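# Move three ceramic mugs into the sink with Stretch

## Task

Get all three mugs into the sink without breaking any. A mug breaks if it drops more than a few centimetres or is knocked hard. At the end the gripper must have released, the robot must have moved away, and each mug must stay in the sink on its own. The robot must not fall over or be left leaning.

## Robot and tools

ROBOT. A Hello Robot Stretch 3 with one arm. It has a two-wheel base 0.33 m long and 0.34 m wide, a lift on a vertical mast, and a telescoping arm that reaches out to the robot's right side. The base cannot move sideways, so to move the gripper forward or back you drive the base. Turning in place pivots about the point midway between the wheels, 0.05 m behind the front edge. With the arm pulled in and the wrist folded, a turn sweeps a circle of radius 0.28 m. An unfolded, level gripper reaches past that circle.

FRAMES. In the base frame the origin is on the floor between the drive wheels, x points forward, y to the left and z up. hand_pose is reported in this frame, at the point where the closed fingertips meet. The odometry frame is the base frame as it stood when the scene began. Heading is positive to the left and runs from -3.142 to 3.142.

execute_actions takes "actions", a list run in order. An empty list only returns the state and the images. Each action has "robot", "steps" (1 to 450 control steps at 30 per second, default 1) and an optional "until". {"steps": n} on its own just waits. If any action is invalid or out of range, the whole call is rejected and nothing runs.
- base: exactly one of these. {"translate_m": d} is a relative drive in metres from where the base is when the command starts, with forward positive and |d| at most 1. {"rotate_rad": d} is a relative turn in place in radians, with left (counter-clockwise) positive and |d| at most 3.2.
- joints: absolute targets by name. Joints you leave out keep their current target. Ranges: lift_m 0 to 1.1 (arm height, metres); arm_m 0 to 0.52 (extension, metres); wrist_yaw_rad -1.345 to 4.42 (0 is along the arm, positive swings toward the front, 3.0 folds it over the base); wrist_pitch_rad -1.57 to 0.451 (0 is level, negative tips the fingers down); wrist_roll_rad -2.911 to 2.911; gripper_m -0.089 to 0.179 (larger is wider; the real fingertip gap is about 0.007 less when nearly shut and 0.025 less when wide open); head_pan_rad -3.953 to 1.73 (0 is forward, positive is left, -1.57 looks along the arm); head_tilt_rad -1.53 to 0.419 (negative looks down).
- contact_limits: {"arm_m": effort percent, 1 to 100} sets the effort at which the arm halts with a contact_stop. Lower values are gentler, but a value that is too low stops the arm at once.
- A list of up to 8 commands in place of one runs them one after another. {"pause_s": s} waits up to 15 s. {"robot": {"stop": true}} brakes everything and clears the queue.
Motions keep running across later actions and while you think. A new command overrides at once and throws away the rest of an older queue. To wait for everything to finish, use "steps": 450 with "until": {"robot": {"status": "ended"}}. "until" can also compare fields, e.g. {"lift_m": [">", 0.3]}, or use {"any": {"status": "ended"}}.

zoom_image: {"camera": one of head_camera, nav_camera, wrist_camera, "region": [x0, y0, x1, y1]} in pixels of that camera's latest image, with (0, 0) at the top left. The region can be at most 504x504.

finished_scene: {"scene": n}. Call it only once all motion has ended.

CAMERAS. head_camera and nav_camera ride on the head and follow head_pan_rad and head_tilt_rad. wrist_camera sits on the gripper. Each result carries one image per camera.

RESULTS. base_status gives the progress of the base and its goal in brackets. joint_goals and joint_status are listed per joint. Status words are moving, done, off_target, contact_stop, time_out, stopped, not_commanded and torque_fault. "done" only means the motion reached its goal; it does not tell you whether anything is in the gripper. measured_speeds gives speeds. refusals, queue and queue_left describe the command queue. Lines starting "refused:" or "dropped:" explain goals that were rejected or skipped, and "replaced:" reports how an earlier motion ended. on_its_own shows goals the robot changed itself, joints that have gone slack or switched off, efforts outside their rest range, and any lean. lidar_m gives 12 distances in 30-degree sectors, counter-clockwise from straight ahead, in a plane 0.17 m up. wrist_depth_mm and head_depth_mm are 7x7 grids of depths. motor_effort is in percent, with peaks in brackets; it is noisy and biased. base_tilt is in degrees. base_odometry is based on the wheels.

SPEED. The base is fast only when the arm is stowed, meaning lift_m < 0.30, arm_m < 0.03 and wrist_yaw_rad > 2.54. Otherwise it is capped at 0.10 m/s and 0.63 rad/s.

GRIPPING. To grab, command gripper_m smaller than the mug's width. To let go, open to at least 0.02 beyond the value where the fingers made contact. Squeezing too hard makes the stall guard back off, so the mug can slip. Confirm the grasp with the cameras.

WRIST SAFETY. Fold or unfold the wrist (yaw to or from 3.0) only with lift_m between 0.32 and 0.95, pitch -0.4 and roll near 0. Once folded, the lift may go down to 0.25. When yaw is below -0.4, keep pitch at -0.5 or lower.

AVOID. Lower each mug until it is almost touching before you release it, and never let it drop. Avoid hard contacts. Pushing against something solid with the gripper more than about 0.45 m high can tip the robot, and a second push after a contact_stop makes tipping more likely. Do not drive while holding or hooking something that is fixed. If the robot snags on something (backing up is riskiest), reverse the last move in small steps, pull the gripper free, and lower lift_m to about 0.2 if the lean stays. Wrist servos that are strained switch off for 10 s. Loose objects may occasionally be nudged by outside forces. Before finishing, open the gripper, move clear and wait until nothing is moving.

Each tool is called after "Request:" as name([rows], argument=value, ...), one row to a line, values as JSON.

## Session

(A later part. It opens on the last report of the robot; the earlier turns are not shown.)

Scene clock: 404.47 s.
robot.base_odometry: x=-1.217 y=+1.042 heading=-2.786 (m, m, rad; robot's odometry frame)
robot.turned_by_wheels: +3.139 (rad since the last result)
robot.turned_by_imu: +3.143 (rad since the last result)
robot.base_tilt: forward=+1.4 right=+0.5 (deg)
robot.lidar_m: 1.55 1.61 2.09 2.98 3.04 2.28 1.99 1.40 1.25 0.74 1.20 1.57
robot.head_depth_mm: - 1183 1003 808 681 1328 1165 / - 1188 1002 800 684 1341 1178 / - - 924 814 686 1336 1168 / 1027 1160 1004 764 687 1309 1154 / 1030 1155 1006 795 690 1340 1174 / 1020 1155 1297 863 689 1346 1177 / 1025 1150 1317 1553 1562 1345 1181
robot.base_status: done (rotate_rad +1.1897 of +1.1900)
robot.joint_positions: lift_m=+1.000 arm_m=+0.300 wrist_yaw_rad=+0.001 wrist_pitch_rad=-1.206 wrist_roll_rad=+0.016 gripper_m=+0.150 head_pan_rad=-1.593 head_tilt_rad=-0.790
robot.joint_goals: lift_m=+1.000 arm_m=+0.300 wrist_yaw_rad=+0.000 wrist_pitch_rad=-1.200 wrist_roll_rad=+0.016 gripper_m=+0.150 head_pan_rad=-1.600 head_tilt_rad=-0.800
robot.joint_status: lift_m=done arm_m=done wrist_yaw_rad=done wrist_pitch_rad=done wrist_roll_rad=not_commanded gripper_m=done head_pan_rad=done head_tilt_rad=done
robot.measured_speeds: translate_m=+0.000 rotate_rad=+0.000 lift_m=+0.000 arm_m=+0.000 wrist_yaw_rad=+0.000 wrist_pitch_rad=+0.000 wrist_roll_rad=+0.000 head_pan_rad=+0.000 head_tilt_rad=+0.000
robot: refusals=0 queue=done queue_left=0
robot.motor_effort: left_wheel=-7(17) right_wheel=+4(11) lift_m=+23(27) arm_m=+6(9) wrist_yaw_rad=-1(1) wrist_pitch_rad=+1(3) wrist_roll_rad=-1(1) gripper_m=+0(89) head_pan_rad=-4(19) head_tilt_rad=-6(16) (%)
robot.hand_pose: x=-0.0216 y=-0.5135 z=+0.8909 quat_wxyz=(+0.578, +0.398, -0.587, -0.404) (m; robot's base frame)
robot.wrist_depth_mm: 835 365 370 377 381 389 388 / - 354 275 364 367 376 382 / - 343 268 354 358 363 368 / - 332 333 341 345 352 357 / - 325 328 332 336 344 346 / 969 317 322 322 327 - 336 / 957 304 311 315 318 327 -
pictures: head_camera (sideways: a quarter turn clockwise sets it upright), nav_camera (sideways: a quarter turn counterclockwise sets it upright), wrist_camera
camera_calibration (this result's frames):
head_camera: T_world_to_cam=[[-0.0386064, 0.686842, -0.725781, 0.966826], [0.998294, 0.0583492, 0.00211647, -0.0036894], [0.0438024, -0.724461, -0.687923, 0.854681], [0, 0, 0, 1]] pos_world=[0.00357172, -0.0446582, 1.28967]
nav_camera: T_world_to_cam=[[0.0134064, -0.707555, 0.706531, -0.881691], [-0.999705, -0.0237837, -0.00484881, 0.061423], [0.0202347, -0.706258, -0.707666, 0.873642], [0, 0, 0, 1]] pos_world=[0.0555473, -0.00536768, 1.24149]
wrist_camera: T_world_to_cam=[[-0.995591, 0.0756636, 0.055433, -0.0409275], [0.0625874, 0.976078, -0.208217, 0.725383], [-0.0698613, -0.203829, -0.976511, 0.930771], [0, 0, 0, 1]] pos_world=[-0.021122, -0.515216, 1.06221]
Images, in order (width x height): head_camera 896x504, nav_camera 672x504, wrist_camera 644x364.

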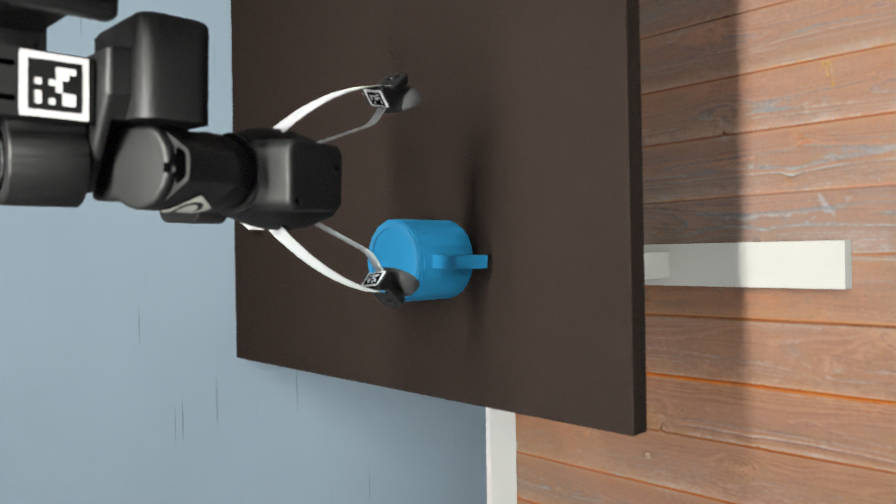

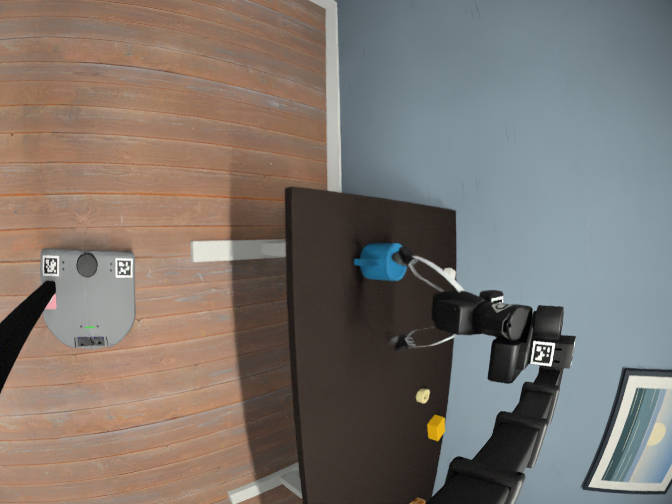

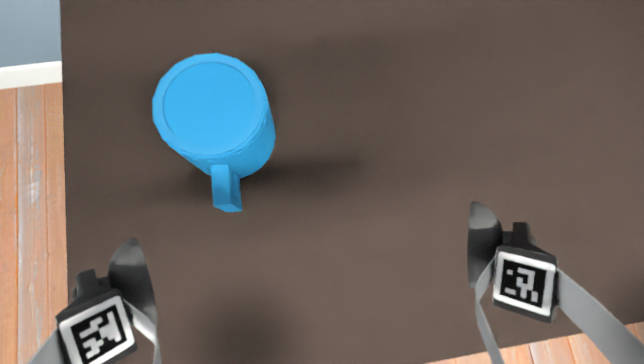

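Request:
execute_actions([
  {"robot":[{"base":{"translate_m":0.074},"joints":{"arm_m":0.415}},{"joints":{"lift_m":0.94}}],"steps":450,"until":{"robot":{"status":"ended"}}},
])

Scene clock: 417.90 s.
robot.base_odometry: x=-1.286 y=+1.016 heading=-2.786 (m, m, rad; robot's odometry frame)
robot.turned_by_wheels: +0.000 (rad since the last result)
robot.turned_by_imu: +0.001 (rad since the last result)
robot.base_tilt: forward=+1.4 right=+0.7 (deg)
robot.lidar_m: 1.48 1.53 1.99 2.98 3.03 2.36 2.06 1.46 1.24 0.73 1.20 1.56
robot.head_depth_mm: 995 1169 968 809 686 1341 1179 / 985 1172 999 816 684 1331 1166 / 995 - 942 759 686 1331 1177 / 1018 1152 1005 793 688 1305 1169 / 1021 1154 1241 839 687 1314 1178 / 1018 1144 1316 1552 1549 1336 1179 / 1018 1149 1322 1541 1544 1346 1181
robot.base_status: done (translate_m +0.0740 of +0.0740)
robot.joint_positions: lift_m=+0.940 arm_m=+0.415 wrist_yaw_rad=+0.001 wrist_pitch_rad=-1.206 wrist_roll_rad=+0.016 gripper_m=+0.150 head_pan_rad=-1.593 head_tilt_rad=-0.790
robot.joint_goals: lift_m=+0.940 arm_m=+0.415 wrist_yaw_rad=+0.000 wrist_pitch_rad=-1.200 wrist_roll_rad=+0.016 gripper_m=+0.150 head_pan_rad=-1.600 head_tilt_rad=-0.800
robot.joint_status: lift_m=done arm_m=done wrist_yaw_rad=done wrist_pitch_rad=done wrist_roll_rad=not_commanded gripper_m=done head_pan_rad=done head_tilt_rad=done
robot.measured_speeds: translate_m=+0.000 rotate_rad=+0.000 lift_m=+0.000 arm_m=+0.000 wrist_yaw_rad=+0.000 wrist_pitch_rad=+0.000 wrist_roll_rad=+0.000 head_pan_rad=+0.000 head_tilt_rad=+0.000
robot: refusals=0 queue=done queue_left=0
robot.motor_effort: left_wheel=-6(8) right_wheel=+4(6) lift_m=+23(25) arm_m=+6(9) wrist_yaw_rad=+0(0) wrist_pitch_rad=+1(1) wrist_roll_rad=-1(1) gripper_m=+0(1) head_pan_rad=-5(5) head_tilt_rad=-6(7) (%)
robot.hand_pose: x=-0.0216 y=-0.6285 z=+0.8309 quat_wxyz=(+0.578, +0.398, -0.587, -0.404) (m; robot's base frame)
robot.wrist_depth_mm: 717 300 306 308 315 318 323 / 890 291 295 298 303 307 313 / - 282 286 289 291 300 300 / 977 275 278 201 286 287 293 / 966 268 267 195 274 281 285 / 918 261 261 191 265 - 277 / 894 253 255 256 260 263 265
pictures: head_camera (sideways: a quarter turn clockwise sets it upright), nav_camera (sideways: a quarter turn counterclockwise sets it upright), wrist_camera
camera_calibration (this result's frames):
head_camera: T_world_to_cam=[[-0.0386029, 0.686843, -0.72578, 0.966825], [0.998294, 0.0583441, 0.00211653, -0.00368948], [0.0437987, -0.72446, -0.687923, 0.854682], [0, 0, 0, 1]] pos_world=[0.00357149, -0.0446581, 1.28967]
nav_camera: T_world_to_cam=[[0.0134028, -0.707556, 0.70653, -0.88169], [-0.999705, -0.0237786, -0.00484884, 0.0614231], [0.0202311, -0.706257, -0.707666, 0.873642], [0, 0, 0, 1]] pos_world=[0.0555473, -0.00536789, 1.24149]
wrist_camera: T_world_to_cam=[[-0.995591, 0.0756707, 0.0554261, -0.0288886], [0.0625895, 0.976059, -0.208304, 0.825228], [-0.0698617, -0.203917, -0.976492, 0.848672], [0, 0, 0, 1]] pos_world=[-0.0211221, -0.630228, 1.00222]
Images, in order (width x height): head_camera 896x504, nav_camera 672x504, wrist_camera 644x364.

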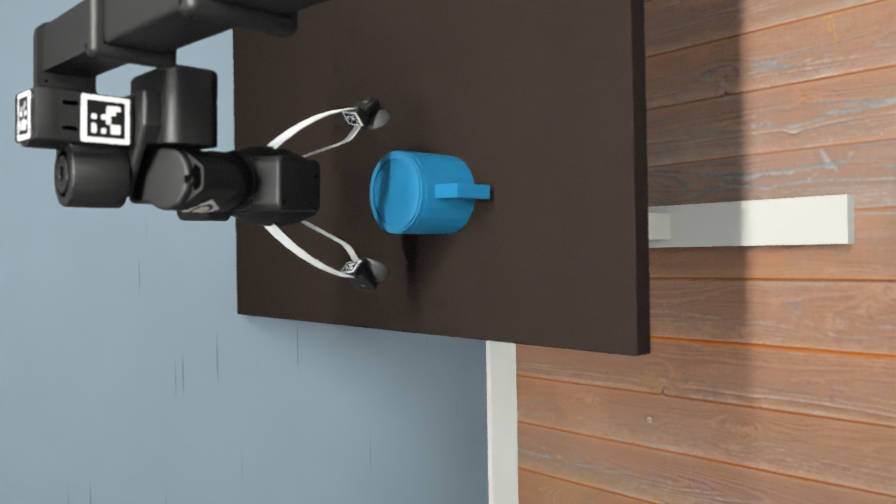

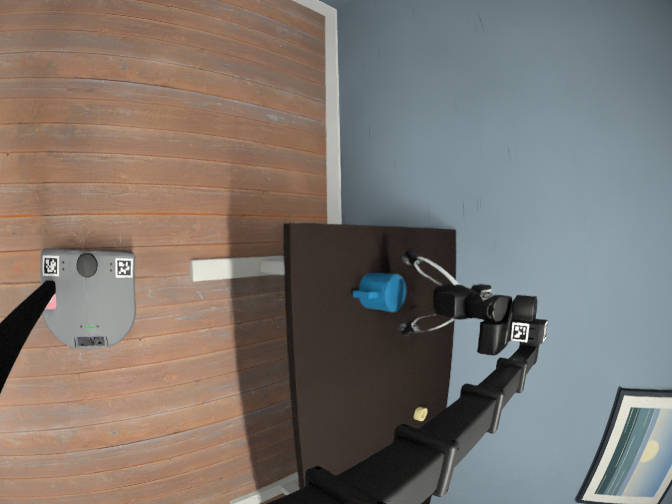

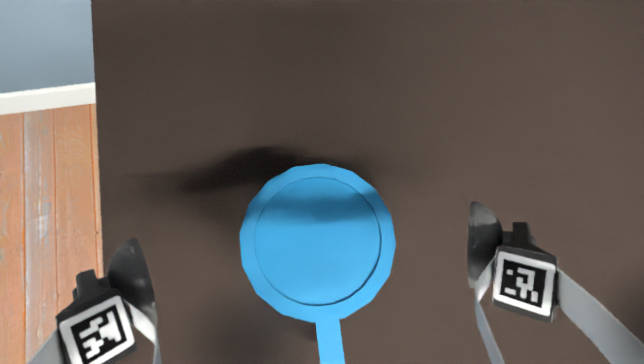

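Request:
execute_actions([
  {"robot":[{"joints":{"lift_m":0.875,"arm_m":0.425}},{"joints":{"gripper_m":0.02}},{"pause_s":0.3},{"joints":{"lift_m":0.94}}],"steps":450,"until":{"robot":{"status":"ended"}}},
])

Scene clock: 426.83 s.
robot.base_odometry: x=-1.286 y=+1.016 heading=-2.786 (m, m, rad; robot's odometry frame)
robot.turned_by_wheels: +0.000 (rad since the last result)
robot.turned_by_imu: +0.001 (rad since the last result)
robot.base_tilt: forward=+1.4 right=+0.8 (deg)
robot.lidar_m: 1.48 1.53 2.00 2.98 3.04 2.35 2.06 1.46 1.24 0.73 1.19 1.55
robot.head_depth_mm: 997 1161 966 810 682 1333 1170 / 986 1171 995 811 686 1336 1170 / 993 - 726 772 687 1334 1176 / 1018 1156 1005 796 687 1304 1170 / 1022 1151 1243 838 688 1322 1182 / 1019 1148 1315 1551 1555 1341 1180 / 1020 1151 1318 1538 1548 1343 1183
robot.base_status: done (translate_m +0.0740 of +0.0740)
robot.joint_positions: lift_m=+0.940 arm_m=+0.425 wrist_yaw_rad=+0.001 wrist_pitch_rad=-1.211 wrist_roll_rad=+0.016 gripper_m=+0.029 head_pan_rad=-1.593 head_tilt_rad=-0.790
robot.joint_goals: lift_m=+0.940 arm_m=+0.425 wrist_yaw_rad=+0.000 wrist_pitch_rad=-1.200 wrist_roll_rad=+0.016 gripper_m=+0.028 head_pan_rad=-1.600 head_tilt_rad=-0.800
robot.joint_status: lift_m=done arm_m=done wrist_yaw_rad=done wrist_pitch_rad=done wrist_roll_rad=not_commanded gripper_m=done head_pan_rad=done head_tilt_rad=done
robot.measured_speeds: translate_m=+0.000 rotate_rad=+0.000 lift_m=+0.000 arm_m=+0.000 wrist_yaw_rad=+0.000 wrist_pitch_rad=+0.000 wrist_roll_rad=+0.000 head_pan_rad=+0.000 head_tilt_rad=+0.000
robot: refusals=0 queue=done queue_left=0
robot.on_its_own: gripper_m is held at +0.028, not at your +0.020, by its stall guard, which is still easing
robot.motor_effort: left_wheel=-6(8) right_wheel=+4(5) lift_m=+29(34) arm_m=+6(4) wrist_yaw_rad=+1(0) wrist_pitch_rad=+3(3) wrist_roll_rad=-1(1) gripper_m=-33(100) head_pan_rad=-4(5) head_tilt_rad=-6(7) (%)
robot.hand_pose: x=-0.0216 y=-0.6372 z=+0.8302 quat_wxyz=(+0.577, +0.399, -0.585, -0.406) (m; robot's base frame)
robot.wrist_depth_mm: 718 297 304 305 310 315 322 / 880 291 294 295 300 304 309 / - 282 285 288 292 297 302 / 984 274 272 133 284 286 290 / 925 265 128 131 131 279 283 / 927 258 125 126 128 273 275 / 897 - 122 123 126 262 269
pictures: head_camera (sideways: a quarter turn clockwise sets it upright), nav_camera (sideways: a quarter turn counterclockwise sets it upright), wrist_camera
camera_calibration (this result's frames):
head_camera: T_world_to_cam=[[-0.0386031, 0.686843, -0.72578, 0.966825], [0.998294, 0.0583443, 0.00211654, -0.00368948], [0.0437989, -0.72446, -0.687923, 0.854682], [0, 0, 0, 1]] pos_world=[0.0035715, -0.0446581, 1.28967]
nav_camera: T_world_to_cam=[[0.0134029, -0.707556, 0.70653, -0.88169], [-0.999705, -0.0237788, -0.00484884, 0.0614231], [0.0202313, -0.706257, -0.707666, 0.873642], [0, 0, 0, 1]] pos_world=[0.0555473, -0.00536787, 1.24149]
wrist_camera: T_world_to_cam=[[-0.995591, 0.075368, 0.0558382, -0.0287298], [0.0625877, 0.977174, -0.203013, 0.829853], [-0.0698643, -0.198623, -0.977583, 0.850499], [0, 0, 0, 1]] pos_world=[-0.0211223, -0.639817, 1.00151]
Images, in order (width x height): head_camera 896x504, nav_camera 672x504, wrist_camera 644x364.

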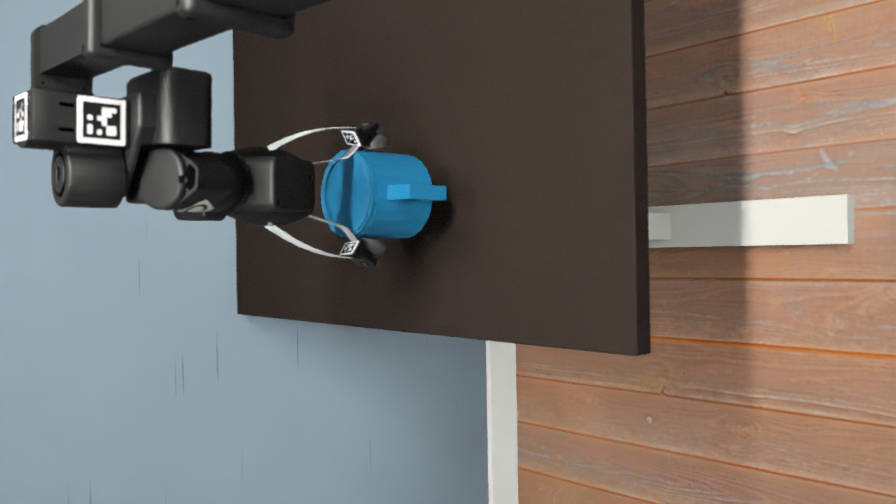

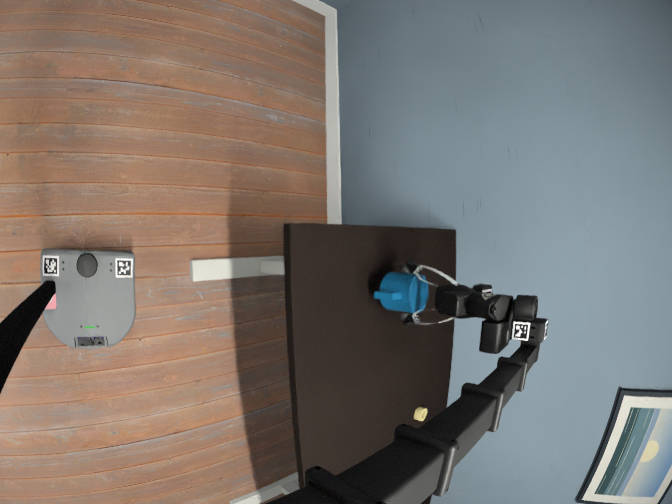

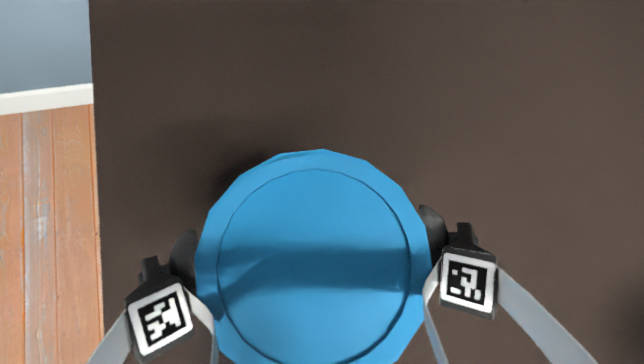

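Request:
execute_actions([
  {"robot":[{"joints":{"arm_m":0.0,"lift_m":1.1},"base":{"rotate_rad":2.006}},{"base":{"translate_m":1.0}},{"base":{"translate_m":1.0}},{"base":{"translate_m":0.68},"joints":{"wrist_pitch_rad":-0.7,"head_pan_rad":-1.6,"head_tilt_rad":-0.75}},{"base":{"rotate_rad":1.138}},{"joints":{"arm_m":0.2}}],"steps":450,"until":{"robot":{"status":"ended"}}},
  {"steps":450,"until":{"robot":{"status":"ended"}}},
  {"steps":450,"until":{"robot":{"status":"ended"}}},
])

Scene clock: 474.23 s.
robot.base_odometry: x=+0.619 y=-0.869 heading=+0.357 (m, m, rad; robot's odometry frame)
robot.turned_by_wheels: +3.143 (rad since the last result)
robot.turned_by_imu: +3.146 (rad since the last result)
robot.base_tilt: forward=+1.5 right=+0.6 (deg)
robot.lidar_m: 1.33 1.36 1.50 3.23 3.70 2.58 1.81 0.75 0.52 0.49 0.50 0.64
robot.head_depth_mm: 984 942 768 598 705 883 1147 / - 949 975 600 710 875 1147 / - - 487 601 710 872 1152 / 901 915 976 591 705 870 1146 / 939 958 990 590 704 869 1145 / 941 961 988 587 701 864 1161 / 934 960 806 587 700 862 1154
robot.base_status: done (rotate_rad +1.1377 of +1.1380)
robot.joint_positions: lift_m=+1.099 arm_m=+0.200 wrist_yaw_rad=+0.001 wrist_pitch_rad=-0.736 wrist_roll_rad=+0.016 gripper_m=+0.056 head_pan_rad=-1.593 head_tilt_rad=-0.754
robot.joint_goals: lift_m=+1.100 arm_m=+0.200 wrist_yaw_rad=+0.000 wrist_pitch_rad=-0.700 wrist_roll_rad=+0.016 gripper_m=+0.055 head_pan_rad=-1.600 head_tilt_rad=-0.750
robot.joint_status: lift_m=done arm_m=done wrist_yaw_rad=done wrist_pitch_rad=done wrist_roll_rad=not_commanded gripper_m=done head_pan_rad=done head_tilt_rad=done
robot.measured_speeds: translate_m=+0.000 rotate_rad=+0.000 lift_m=+0.000 arm_m=+0.000 wrist_yaw_rad=+0.000 wrist_pitch_rad=+0.000 wrist_roll_rad=+0.000 head_pan_rad=+0.000 head_tilt_rad=+0.000
robot: refusals=0 queue=done queue_left=0
robot.on_its_own: gripper_m is held at +0.055, not at your +0.020, by its stall guard, which is not easing now
robot.motor_effort: left_wheel=-7(15) right_wheel=+4(9) lift_m=+30(30) arm_m=+6(9) wrist_yaw_rad=+0(0) wrist_pitch_rad=+10(10) wrist_roll_rad=-1(1) gripper_m=-22(33) head_pan_rad=-5(4) head_tilt_rad=+3(12) (%)
robot.hand_pose: x=-0.0215 y=-0.5183 z=+1.0476 quat_wxyz=(+0.655, +0.253, -0.665, -0.257) (m; robot's base frame)
robot.wrist_depth_mm: 567 562 524 559 556 554 547 / 482 510 531 575 498 468 464 / 438 572 618 658 498 408 404 / 421 607 600 133 442 360 360 / 410 505 129 131 132 328 320 / 398 493 125 127 128 298 290 / 266 - 122 123 126 263 274
pictures: head_camera (sideways: a quarter turn clockwise sets it upright), nav_camera (sideways: a quarter turn counterclockwise sets it upright), wrist_camera
camera_calibration (this result's frames):
head_camera: T_world_to_cam=[[-0.039195, 0.660062, -0.750188, 0.99864], [0.998296, 0.0583553, -0.000813246, 0.000124729], [0.0432407, -0.748941, -0.661224, 0.819957], [0, 0, 0, 1]] pos_world=[0.00356167, -0.0450713, 1.29134]
nav_camera: T_world_to_cam=[[0.0139793, -0.681459, 0.731723, -0.914525], [-0.999709, -0.0239117, -0.00317009, 0.0592377], [0.019657, -0.731466, -0.681595, 0.839737], [0, 0, 0, 1]] pos_world=[0.0554982, -0.00755617, 1.24173]
wrist_camera: T_world_to_cam=[[-0.995635, 0.0921076, 0.0150668, 0.00165671], [0.0623156, 0.776224, -0.62737, 1.09815], [-0.0694808, -0.623693, -0.778575, 0.65788], [0, 0, 0, 1]] pos_world=[-0.0210725, -0.442249, 1.20113]
Images, in order (width x height): head_camera 896x504, nav_camera 672x504, wrist_camera 644x364.

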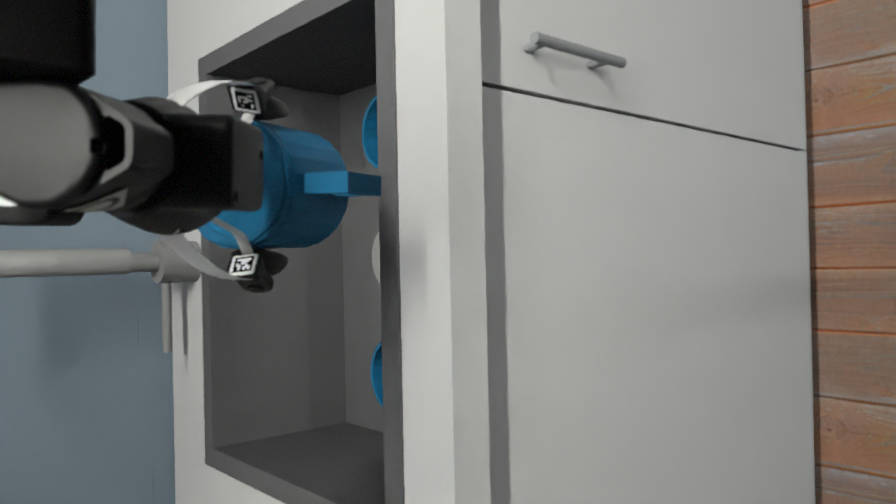

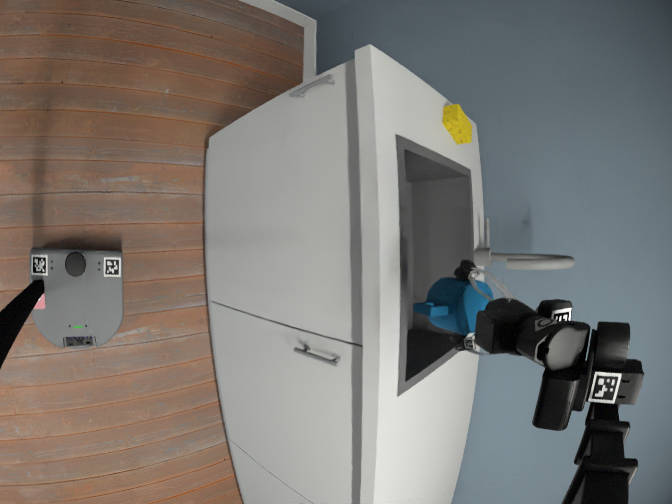

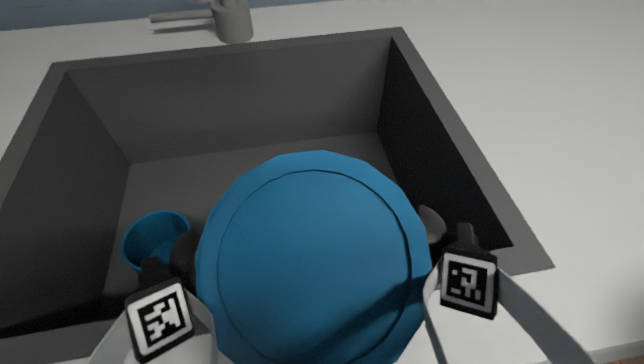

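Request:
execute_actions([
  {"robot":[{"base":{"translate_m":0.065},"joints":{"wrist_pitch_rad":-1.2,"arm_m":0.3}},{"joints":{"arm_m":0.43}}],"steps":450,"until":{"robot":{"status":"ended"}}},
])

Scene clock: 491.37 s.
robot.base_odometry: x=+0.679 y=-0.847 heading=+0.357 (m, m, rad; robot's odometry frame)
robot.turned_by_wheels: +0.000 (rad since the last result)
robot.turned_by_imu: +0.001 (rad since the last result)
robot.base_tilt: forward=+1.5 right=+0.7 (deg)
robot.lidar_m: 1.27 1.29 1.46 3.22 3.72 2.64 1.88 0.74 0.51 0.48 0.49 1.35
robot.head_depth_mm: 945 944 956 590 705 876 1149 / 945 971 992 586 702 868 1148 / - 637 639 586 698 866 1151 / 938 950 982 584 698 859 1148 / 937 954 984 586 695 857 1151 / 933 959 900 586 691 852 1136 / 936 959 713 587 689 851 1132
robot.base_status: done (translate_m +0.0650 of +0.0650)
robot.joint_positions: lift_m=+1.099 arm_m=+0.430 wrist_yaw_rad=+0.001 wrist_pitch_rad=-1.211 wrist_roll_rad=+0.016 gripper_m=+0.056 head_pan_rad=-1.593 head_tilt_rad=-0.754
robot.joint_goals: lift_m=+1.100 arm_m=+0.430 wrist_yaw_rad=+0.000 wrist_pitch_rad=-1.200 wrist_roll_rad=+0.016 gripper_m=+0.055 head_pan_rad=-1.600 head_tilt_rad=-0.750
robot.joint_status: lift_m=done arm_m=done wrist_yaw_rad=done wrist_pitch_rad=done wrist_roll_rad=not_commanded gripper_m=done head_pan_rad=done head_tilt_rad=done
robot.measured_speeds: translate_m=+0.000 rotate_rad=+0.000 lift_m=+0.000 arm_m=+0.000 wrist_yaw_rad=+0.000 wrist_pitch_rad=+0.000 wrist_roll_rad=+0.000 head_pan_rad=+0.000 head_tilt_rad=+0.000
robot: refusals=0 queue=done queue_left=0
robot.on_its_own: gripper_m is held at +0.055, not at your +0.020, by its stall guard, which is not easing now
robot.motor_effort: left_wheel=-7(10) right_wheel=+4(7) lift_m=+29(30) arm_m=+6(7) wrist_yaw_rad=+0(0) wrist_pitch_rad=+3(12) wrist_roll_rad=-1(1) gripper_m=-22(22) head_pan_rad=-4(4) head_tilt_rad=+3(3) (%)
robot.hand_pose: x=-0.0216 y=-0.6421 z=+0.9891 quat_wxyz=(+0.577, +0.400, -0.585, -0.406) (m; robot's base frame)
robot.wrist_depth_mm: 354 391 415 444 467 360 282 / 361 460 472 475 482 374 276 / 348 451 460 465 462 383 273 / 336 433 430 133 419 382 280 / 326 414 129 130 131 397 289 / 314 413 125 127 127 381 297 / 306 - 122 123 126 254 235
pictures: head_camera (sideways: a quarter turn clockwise sets it upright), nav_camera (sideways: a quarter turn counterclockwise sets it upright), wrist_camera
camera_calibration (this result's frames):
head_camera: T_world_to_cam=[[-0.0391913, 0.660032, -0.750214, 0.998674], [0.998296, 0.0583486, -0.000816451, 0.000128899], [0.0432351, -0.748968, -0.661194, 0.819919], [0, 0, 0, 1]] pos_world=[0.00356136, -0.0450717, 1.29135]
nav_camera: T_world_to_cam=[[0.0139754, -0.68143, 0.73175, -0.91456], [-0.999709, -0.0239052, -0.00316825, 0.0592353], [0.0196515, -0.731493, -0.681566, 0.839699], [0, 0, 0, 1]] pos_world=[0.0554981, -0.00755889, 1.24173]
wrist_camera: T_world_to_cam=[[-0.995592, 0.0753361, 0.0558719, -0.0372891], [0.0625707, 0.977236, -0.202718, 0.866678], [-0.069872, -0.198328, -0.977642, 1.00515], [0, 0, 0, 1]] pos_world=[-0.0211213, -0.64479, 1.16045]
Images, in order (width x height): head_camera 896x504, nav_camera 672x504, wrist_camera 644x364.

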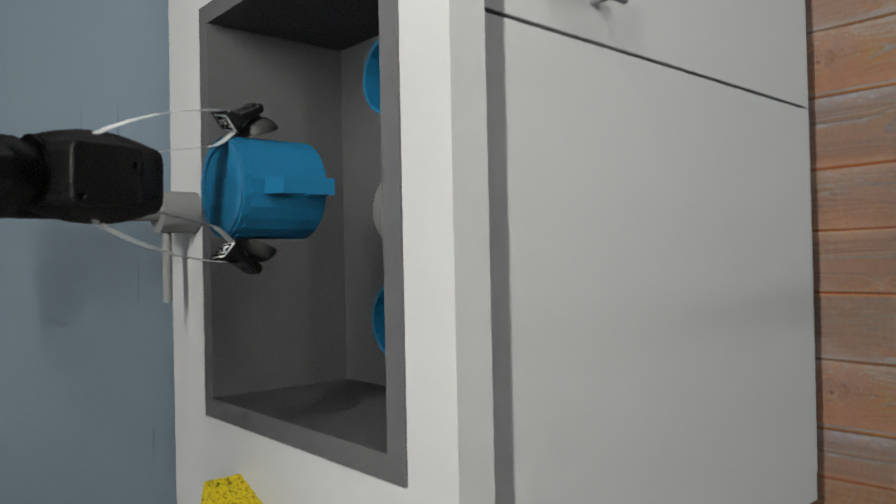

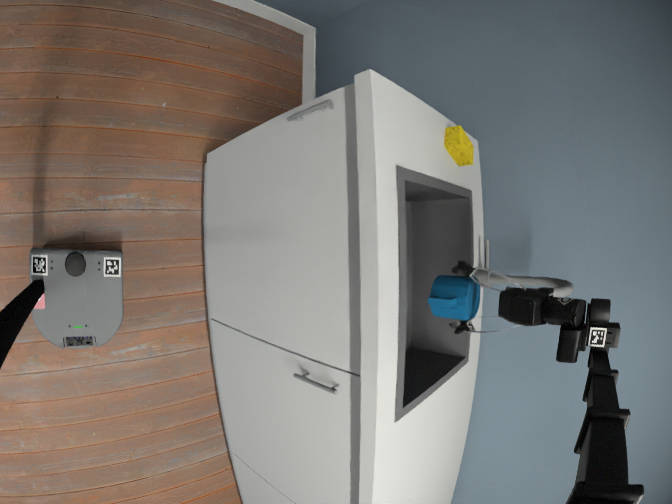

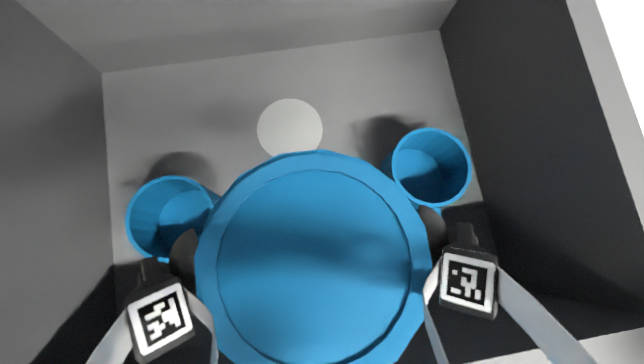

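Request:
execute_actions([
  {"robot":[{"joints":{"arm_m":0.49,"head_pan_rad":-1.45}},{"joints":{"lift_m":0.975}}],"steps":450,"until":{"robot":{"status":"ended"}}},
])

Scene clock: 502.90 s.
robot.base_odometry: x=+0.679 y=-0.847 heading=+0.357 (m, m, rad; robot's odometry frame)
robot.turned_by_wheels: +0.000 (rad since the last result)
robot.turned_by_imu: +0.000 (rad since the last result)
robot.base_tilt: forward=+1.4 right=+0.5 (deg)
robot.lidar_m: 1.27 1.29 1.46 3.24 3.74 2.64 1.87 0.74 0.51 0.48 0.49 1.35
robot.head_depth_mm: - 904 957 573 663 815 1040 / 899 905 729 581 676 828 1130 / 936 951 977 582 688 847 1127 / 944 947 992 587 702 869 1155 / 956 954 805 601 714 889 1152 / 962 912 712 604 729 907 1174 / 975 1053 714 604 742 939 1198
robot.base_status: done (translate_m +0.0650 of +0.0650)
robot.joint_positions: lift_m=+0.975 arm_m=+0.490 wrist_yaw_rad=+0.001 wrist_pitch_rad=-1.212 wrist_roll_rad=+0.016 gripper_m=+0.056 head_pan_rad=-1.457 head_tilt_rad=-0.754
robot.joint_goals: lift_m=+0.975 arm_m=+0.490 wrist_yaw_rad=+0.000 wrist_pitch_rad=-1.200 wrist_roll_rad=+0.016 gripper_m=+0.055 head_pan_rad=-1.450 head_tilt_rad=-0.750
robot.joint_status: lift_m=done arm_m=done wrist_yaw_rad=done wrist_pitch_rad=done wrist_roll_rad=not_commanded gripper_m=done head_pan_rad=done head_tilt_rad=done
robot.measured_speeds: translate_m=+0.000 rotate_rad=+0.000 lift_m=+0.000 arm_m=+0.000 wrist_yaw_rad=+0.000 wrist_pitch_rad=+0.000 wrist_roll_rad=+0.000 head_pan_rad=+0.000 head_tilt_rad=+0.000
robot: refusals=0 queue=done queue_left=0
robot.on_its_own: gripper_m is held at +0.055, not at your +0.020, by its stall guard, which is not easing now
robot.motor_effort: left_wheel=-7(7) right_wheel=+4(4) lift_m=+25(30) arm_m=+6(7) wrist_yaw_rad=+0(0) wrist_pitch_rad=+3(3) wrist_roll_rad=-1(1) gripper_m=-21(21) head_pan_rad=+3(25) head_tilt_rad=+3(3) (%)
robot.hand_pose: x=-0.0216 y=-0.7020 z=+0.8654 quat_wxyz=(+0.577, +0.400, -0.585, -0.406) (m; robot's base frame)
robot.wrist_depth_mm: 290 304 327 350 356 351 254 / 328 336 338 343 349 350 260 / 323 324 331 334 341 339 270 / 312 317 319 133 318 292 272 / 301 299 128 130 131 297 273 / 256 292 125 127 127 319 291 / 236 - 122 123 126 307 288
pictures: head_camera (sideways: a quarter turn clockwise sets it upright), nav_camera (sideways: a quarter turn counterclockwise sets it upright), wrist_camera
camera_calibration (this result's frames):
head_camera: T_world_to_cam=[[-0.128394, 0.648581, -0.750238, 0.999249], [0.981143, 0.193281, -0.000819376, 0.00023734], [0.144475, -0.736196, -0.661167, 0.819266], [0, 0, 0, 1]] pos_world=[0.00970126, -0.0449996, 1.29135]
nav_camera: T_world_to_cam=[[0.106315, -0.673203, 0.731775, -0.915156], [-0.987217, -0.159348, -0.00316657, 0.0591569], [0.118739, -0.722084, -0.681539, 0.83906], [0, 0, 0, 1]] pos_world=[0.0560671, -0.000787648, 1.24173]
wrist_camera: T_world_to_cam=[[-0.995592, 0.0753208, 0.0558929, -0.0258889], [0.0625708, 0.977292, -0.202448, 0.899967], [-0.0698722, -0.198059, -0.977697, 0.872522], [0, 0, 0, 1]] pos_world=[-0.0211213, -0.70477, 1.03671]
Images, in order (width x height): head_camera 896x504, nav_camera 672x504, wrist_camera 644x364.

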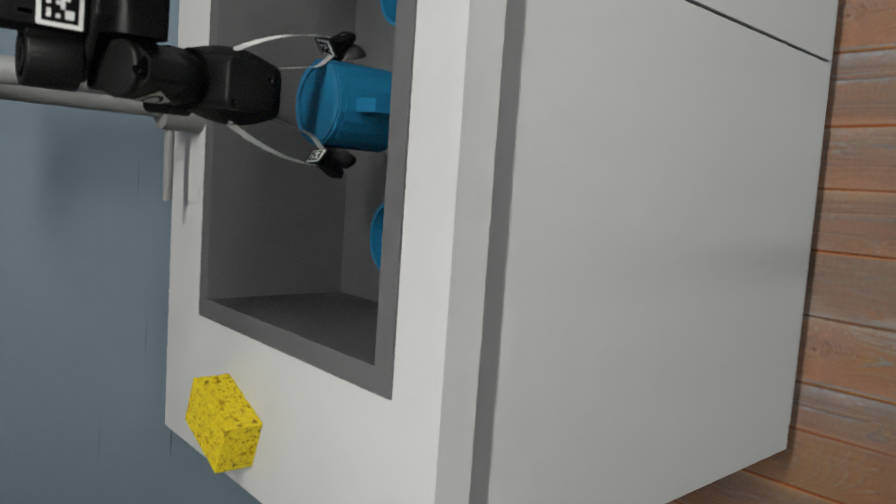

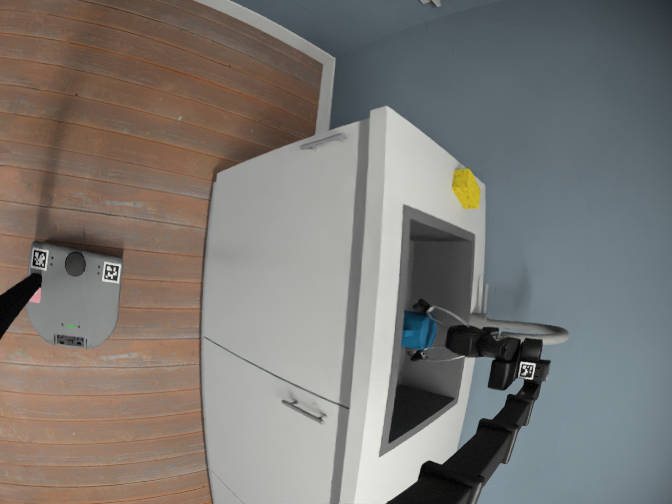

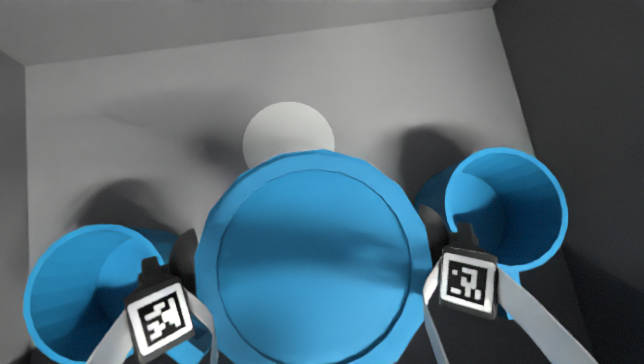

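Request:
execute_actions([
  {"robot":[{"joints":{"arm_m":0.51}},{"joints":{"lift_m":0.91}},{"joints":{"lift_m":0.872}}],"steps":450,"until":{"robot":{"status":"ended"}}},
])

Scene clock: 512.57 s.
robot.base_odometry: x=+0.679 y=-0.847 heading=+0.357 (m, m, rad; robot's odometry frame)
robot.turned_by_wheels: +0.000 (rad since the last result)
robot.turned_by_imu: +0.000 (rad since the last result)
robot.base_tilt: forward=+1.5 right=+0.6 (deg)
robot.lidar_m: 1.27 1.29 1.45 3.23 3.73 2.65 1.87 0.74 0.51 0.48 0.49 1.35
robot.head_depth_mm: 909 - 972 573 666 814 1050 / 886 905 953 583 676 829 1133 / 937 952 978 583 688 844 1132 / 941 954 993 586 702 863 1145 / 957 957 805 601 715 887 1150 / 956 909 714 602 727 910 1175 / 978 1059 714 604 746 935 1190
robot.base_status: done (translate_m +0.0650 of +0.0650)
robot.joint_positions: lift_m=+0.872 arm_m=+0.510 wrist_yaw_rad=+0.001 wrist_pitch_rad=-1.212 wrist_roll_rad=+0.016 gripper_m=+0.056 head_pan_rad=-1.457 head_tilt_rad=-0.754
robot.joint_goals: lift_m=+0.872 arm_m=+0.510 wrist_yaw_rad=+0.000 wrist_pitch_rad=-1.200 wrist_roll_rad=+0.016 gripper_m=+0.055 head_pan_rad=-1.450 head_tilt_rad=-0.750
robot.joint_status: lift_m=done arm_m=done wrist_yaw_rad=done wrist_pitch_rad=done wrist_roll_rad=not_commanded gripper_m=done head_pan_rad=done head_tilt_rad=done
robot.measured_speeds: translate_m=+0.000 rotate_rad=+0.000 lift_m=+0.000 arm_m=+0.000 wrist_yaw_rad=+0.000 wrist_pitch_rad=+0.000 wrist_roll_rad=+0.000 head_pan_rad=+0.000 head_tilt_rad=+0.000
robot: refusals=0 queue=done queue_left=0
robot.on_its_own: gripper_m is held at +0.055, not at your +0.020, by its stall guard, which is not easing now
robot.motor_effort: left_wheel=-7(7) right_wheel=+4(4) lift_m=+24(24) arm_m=+6(3) wrist_yaw_rad=+0(1) wrist_pitch_rad=+3(3) wrist_roll_rad=-1(1) gripper_m=-22(22) head_pan_rad=+4(4) head_tilt_rad=+3(3) (%)
robot.hand_pose: x=-0.0216 y=-0.7220 z=+0.7624 quat_wxyz=(+0.577, +0.400, -0.585, -0.406) (m; robot's base frame)
robot.wrist_depth_mm: 232 235 238 241 245 248 248 / 226 227 231 234 237 241 242 / 219 221 223 226 230 232 234 / 213 214 215 133 224 191 192 / 206 209 129 130 131 165 210 / 150 184 125 127 128 162 179 / 134 - 122 124 126 208 181
pictures: head_camera (sideways: a quarter turn clockwise sets it upright), nav_camera (sideways: a quarter turn counterclockwise sets it upright), wrist_camera
camera_calibration (this result's frames):
head_camera: T_world_to_cam=[[-0.128396, 0.64858, -0.750239, 0.99925], [0.981143, 0.193284, -0.000819472, 0.000237468], [0.144478, -0.736197, -0.661166, 0.819265], [0, 0, 0, 1]] pos_world=[0.00970139, -0.0449996, 1.29135]
nav_camera: T_world_to_cam=[[0.106317, -0.673202, 0.731776, -0.915157], [-0.987217, -0.159351, -0.00316651, 0.0591569], [0.118741, -0.722085, -0.681538, 0.839059], [0, 0, 0, 1]] pos_world=[0.0560671, -0.000787576, 1.24173]
wrist_camera: T_world_to_cam=[[-0.995592, 0.0753147, 0.0559011, -0.0186378], [0.0625709, 0.977314, -0.202342, 0.898569], [-0.0698723, -0.197952, -0.977718, 0.767952], [0, 0, 0, 1]] pos_world=[-0.0211213, -0.724763, 0.9337]
Images, in order (width x height): head_camera 896x504, nav_camera 672x504, wrist_camera 644x364.

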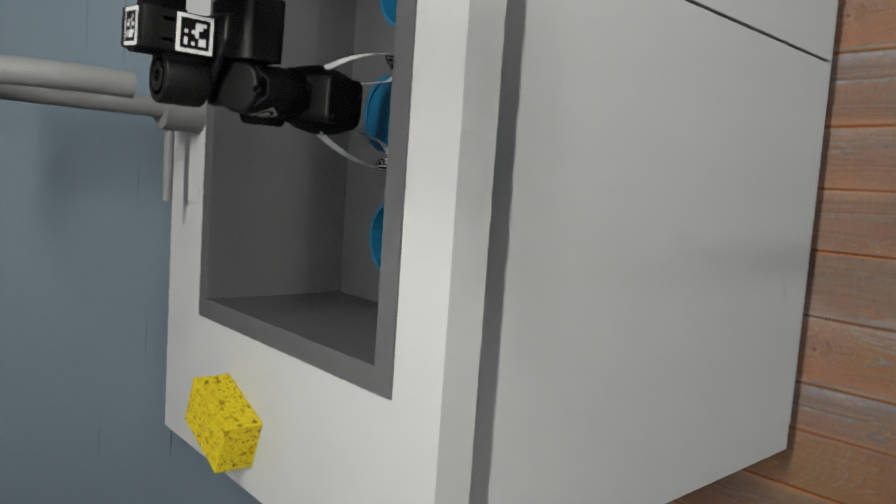

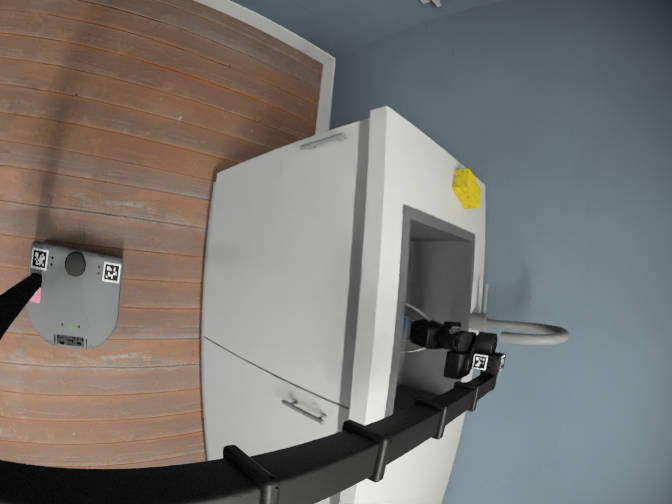

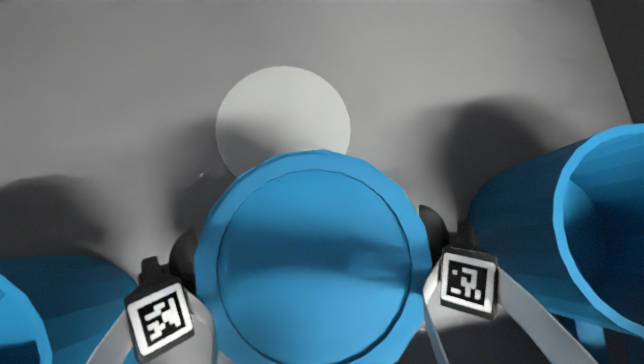

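Request:
execute_actions([
  {"robot":[{"joints":{"lift_m":0.867}},{"joints":{"gripper_m":0.122}},{"joints":{"lift_m":0.96}},{"joints":{"arm_m":0.46,"lift_m":1.05}},{"joints":{"arm_m":0.05,"wrist_pitch_rad":-0.8}}],"steps":450,"until":{"robot":{"status":"ended"}}},
])

Scene clock: 524.87 s.
robot.base_odometry: x=+0.679 y=-0.847 heading=+0.357 (m, m, rad; robot's odometry frame)
robot.turned_by_wheels: +0.000 (rad since the last result)
robot.turned_by_imu: +0.001 (rad since the last result)
robot.base_tilt: forward=+1.6 right=+0.5 (deg)
robot.lidar_m: 1.27 1.29 1.46 3.25 3.74 2.65 1.87 0.74 0.51 0.48 0.49 1.35
robot.head_depth_mm: - - - - - 812 1042 / 884 908 - - 724 828 1134 / 930 950 981 599 687 847 1129 / 941 950 992 591 702 866 1149 / 956 954 802 601 714 890 1154 / 961 910 711 604 730 905 1171 / 975 1062 716 605 743 937 1198
robot.base_status: done (translate_m +0.0650 of +0.0650)
robot.joint_positions: lift_m=+1.050 arm_m=+0.050 wrist_yaw_rad=+0.001 wrist_pitch_rad=-0.814 wrist_roll_rad=+0.016 gripper_m=+0.122 head_pan_rad=-1.457 head_tilt_rad=-0.754
robot.joint_goals: lift_m=+1.050 arm_m=+0.050 wrist_yaw_rad=+0.000 wrist_pitch_rad=-0.800 wrist_roll_rad=+0.016 gripper_m=+0.122 head_pan_rad=-1.450 head_tilt_rad=-0.750
robot.joint_status: lift_m=done arm_m=done wrist_yaw_rad=done wrist_pitch_rad=done wrist_roll_rad=not_commanded gripper_m=done head_pan_rad=done head_tilt_rad=done
robot.measured_speeds: translate_m=+0.000 rotate_rad=+0.000 lift_m=+0.000 arm_m=+0.000 wrist_yaw_rad=+0.000 wrist_pitch_rad=+0.000 wrist_roll_rad=+0.000 head_pan_rad=+0.000 head_tilt_rad=+0.000
robot: refusals=0 queue=done queue_left=0
robot.motor_effort: left_wheel=-7(7) right_wheel=+4(4) lift_m=+27(29) arm_m=-5(5) wrist_yaw_rad=+0(0) wrist_pitch_rad=+4(4) wrist_roll_rad=-1(1) gripper_m=-1(84) head_pan_rad=+4(4) head_tilt_rad=+2(3) (%)
robot.hand_pose: x=-0.0215 y=-0.3538 z=+0.9858 quat_wxyz=(+0.644, +0.278, -0.654, -0.282) (m; robot's base frame)
robot.wrist_depth_mm: 396 569 641 686 625 412 396 / 352 531 636 528 341 340 344 / 302 305 306 308 304 314 321 / 276 281 289 308 387 421 476 / 343 356 408 451 507 577 685 / 435 - 554 643 790 - - / - - 889 - - - -
pictures: head_camera (sideways: a quarter turn clockwise sets it upright), nav_camera (sideways: a quarter turn counterclockwise sets it upright), wrist_camera
camera_calibration (this result's frames):
head_camera: T_world_to_cam=[[-0.128583, 0.648519, -0.75026, 0.999278], [0.981086, 0.193571, -0.000822023, 0.000241134], [0.144696, -0.736175, -0.661143, 0.819233], [0, 0, 0, 1]] pos_world=[0.00971462, -0.0449989, 1.29135]
nav_camera: T_world_to_cam=[[0.106512, -0.673148, 0.731797, -0.915186], [-0.98717, -0.15964, -0.00316505, 0.0591547], [0.118955, -0.722071, -0.681515, 0.839028], [0, 0, 0, 1]] pos_world=[0.0560676, -0.000774817, 1.24173]
wrist_camera: T_world_to_cam=[[-0.995626, 0.0907452, 0.0222161, -0.0201107], [0.0623608, 0.822579, -0.565221, 0.886889], [-0.0695656, -0.561363, -0.82464, 0.779802], [0, 0, 0, 1]] pos_world=[-0.0210825, -0.289959, 1.14479]
Images, in order (width x height): head_camera 896x504, nav_camera 672x504, wrist_camera 644x364.

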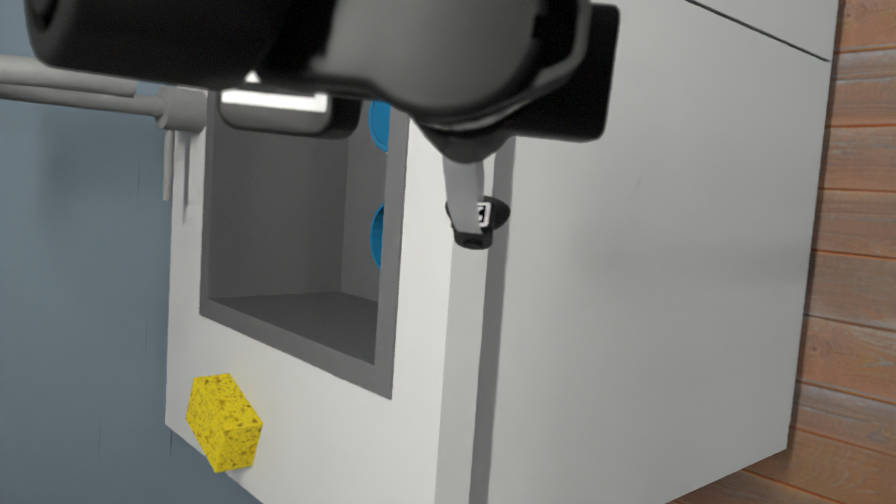

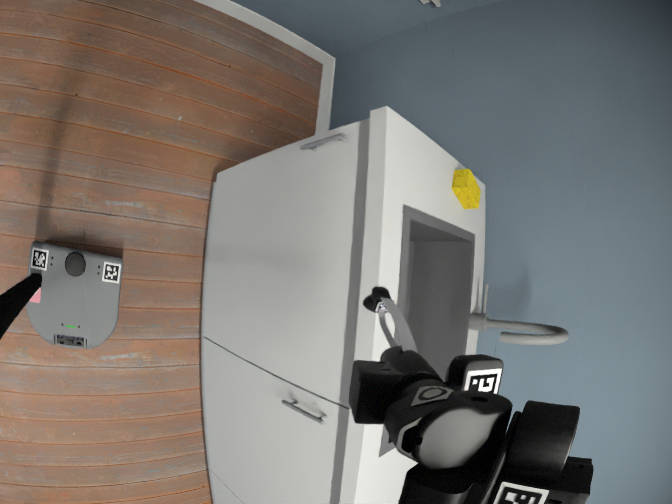

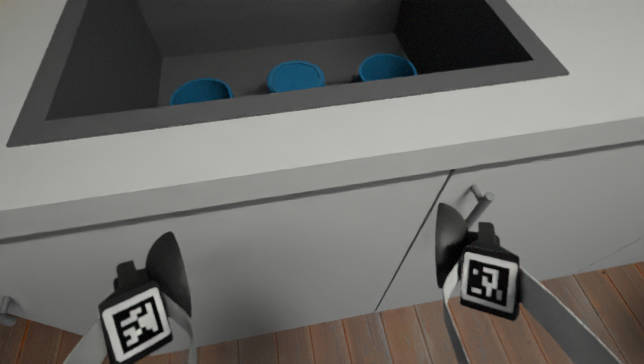

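Request:
finished_scene(scene=1)

The scene is finished: the task was done.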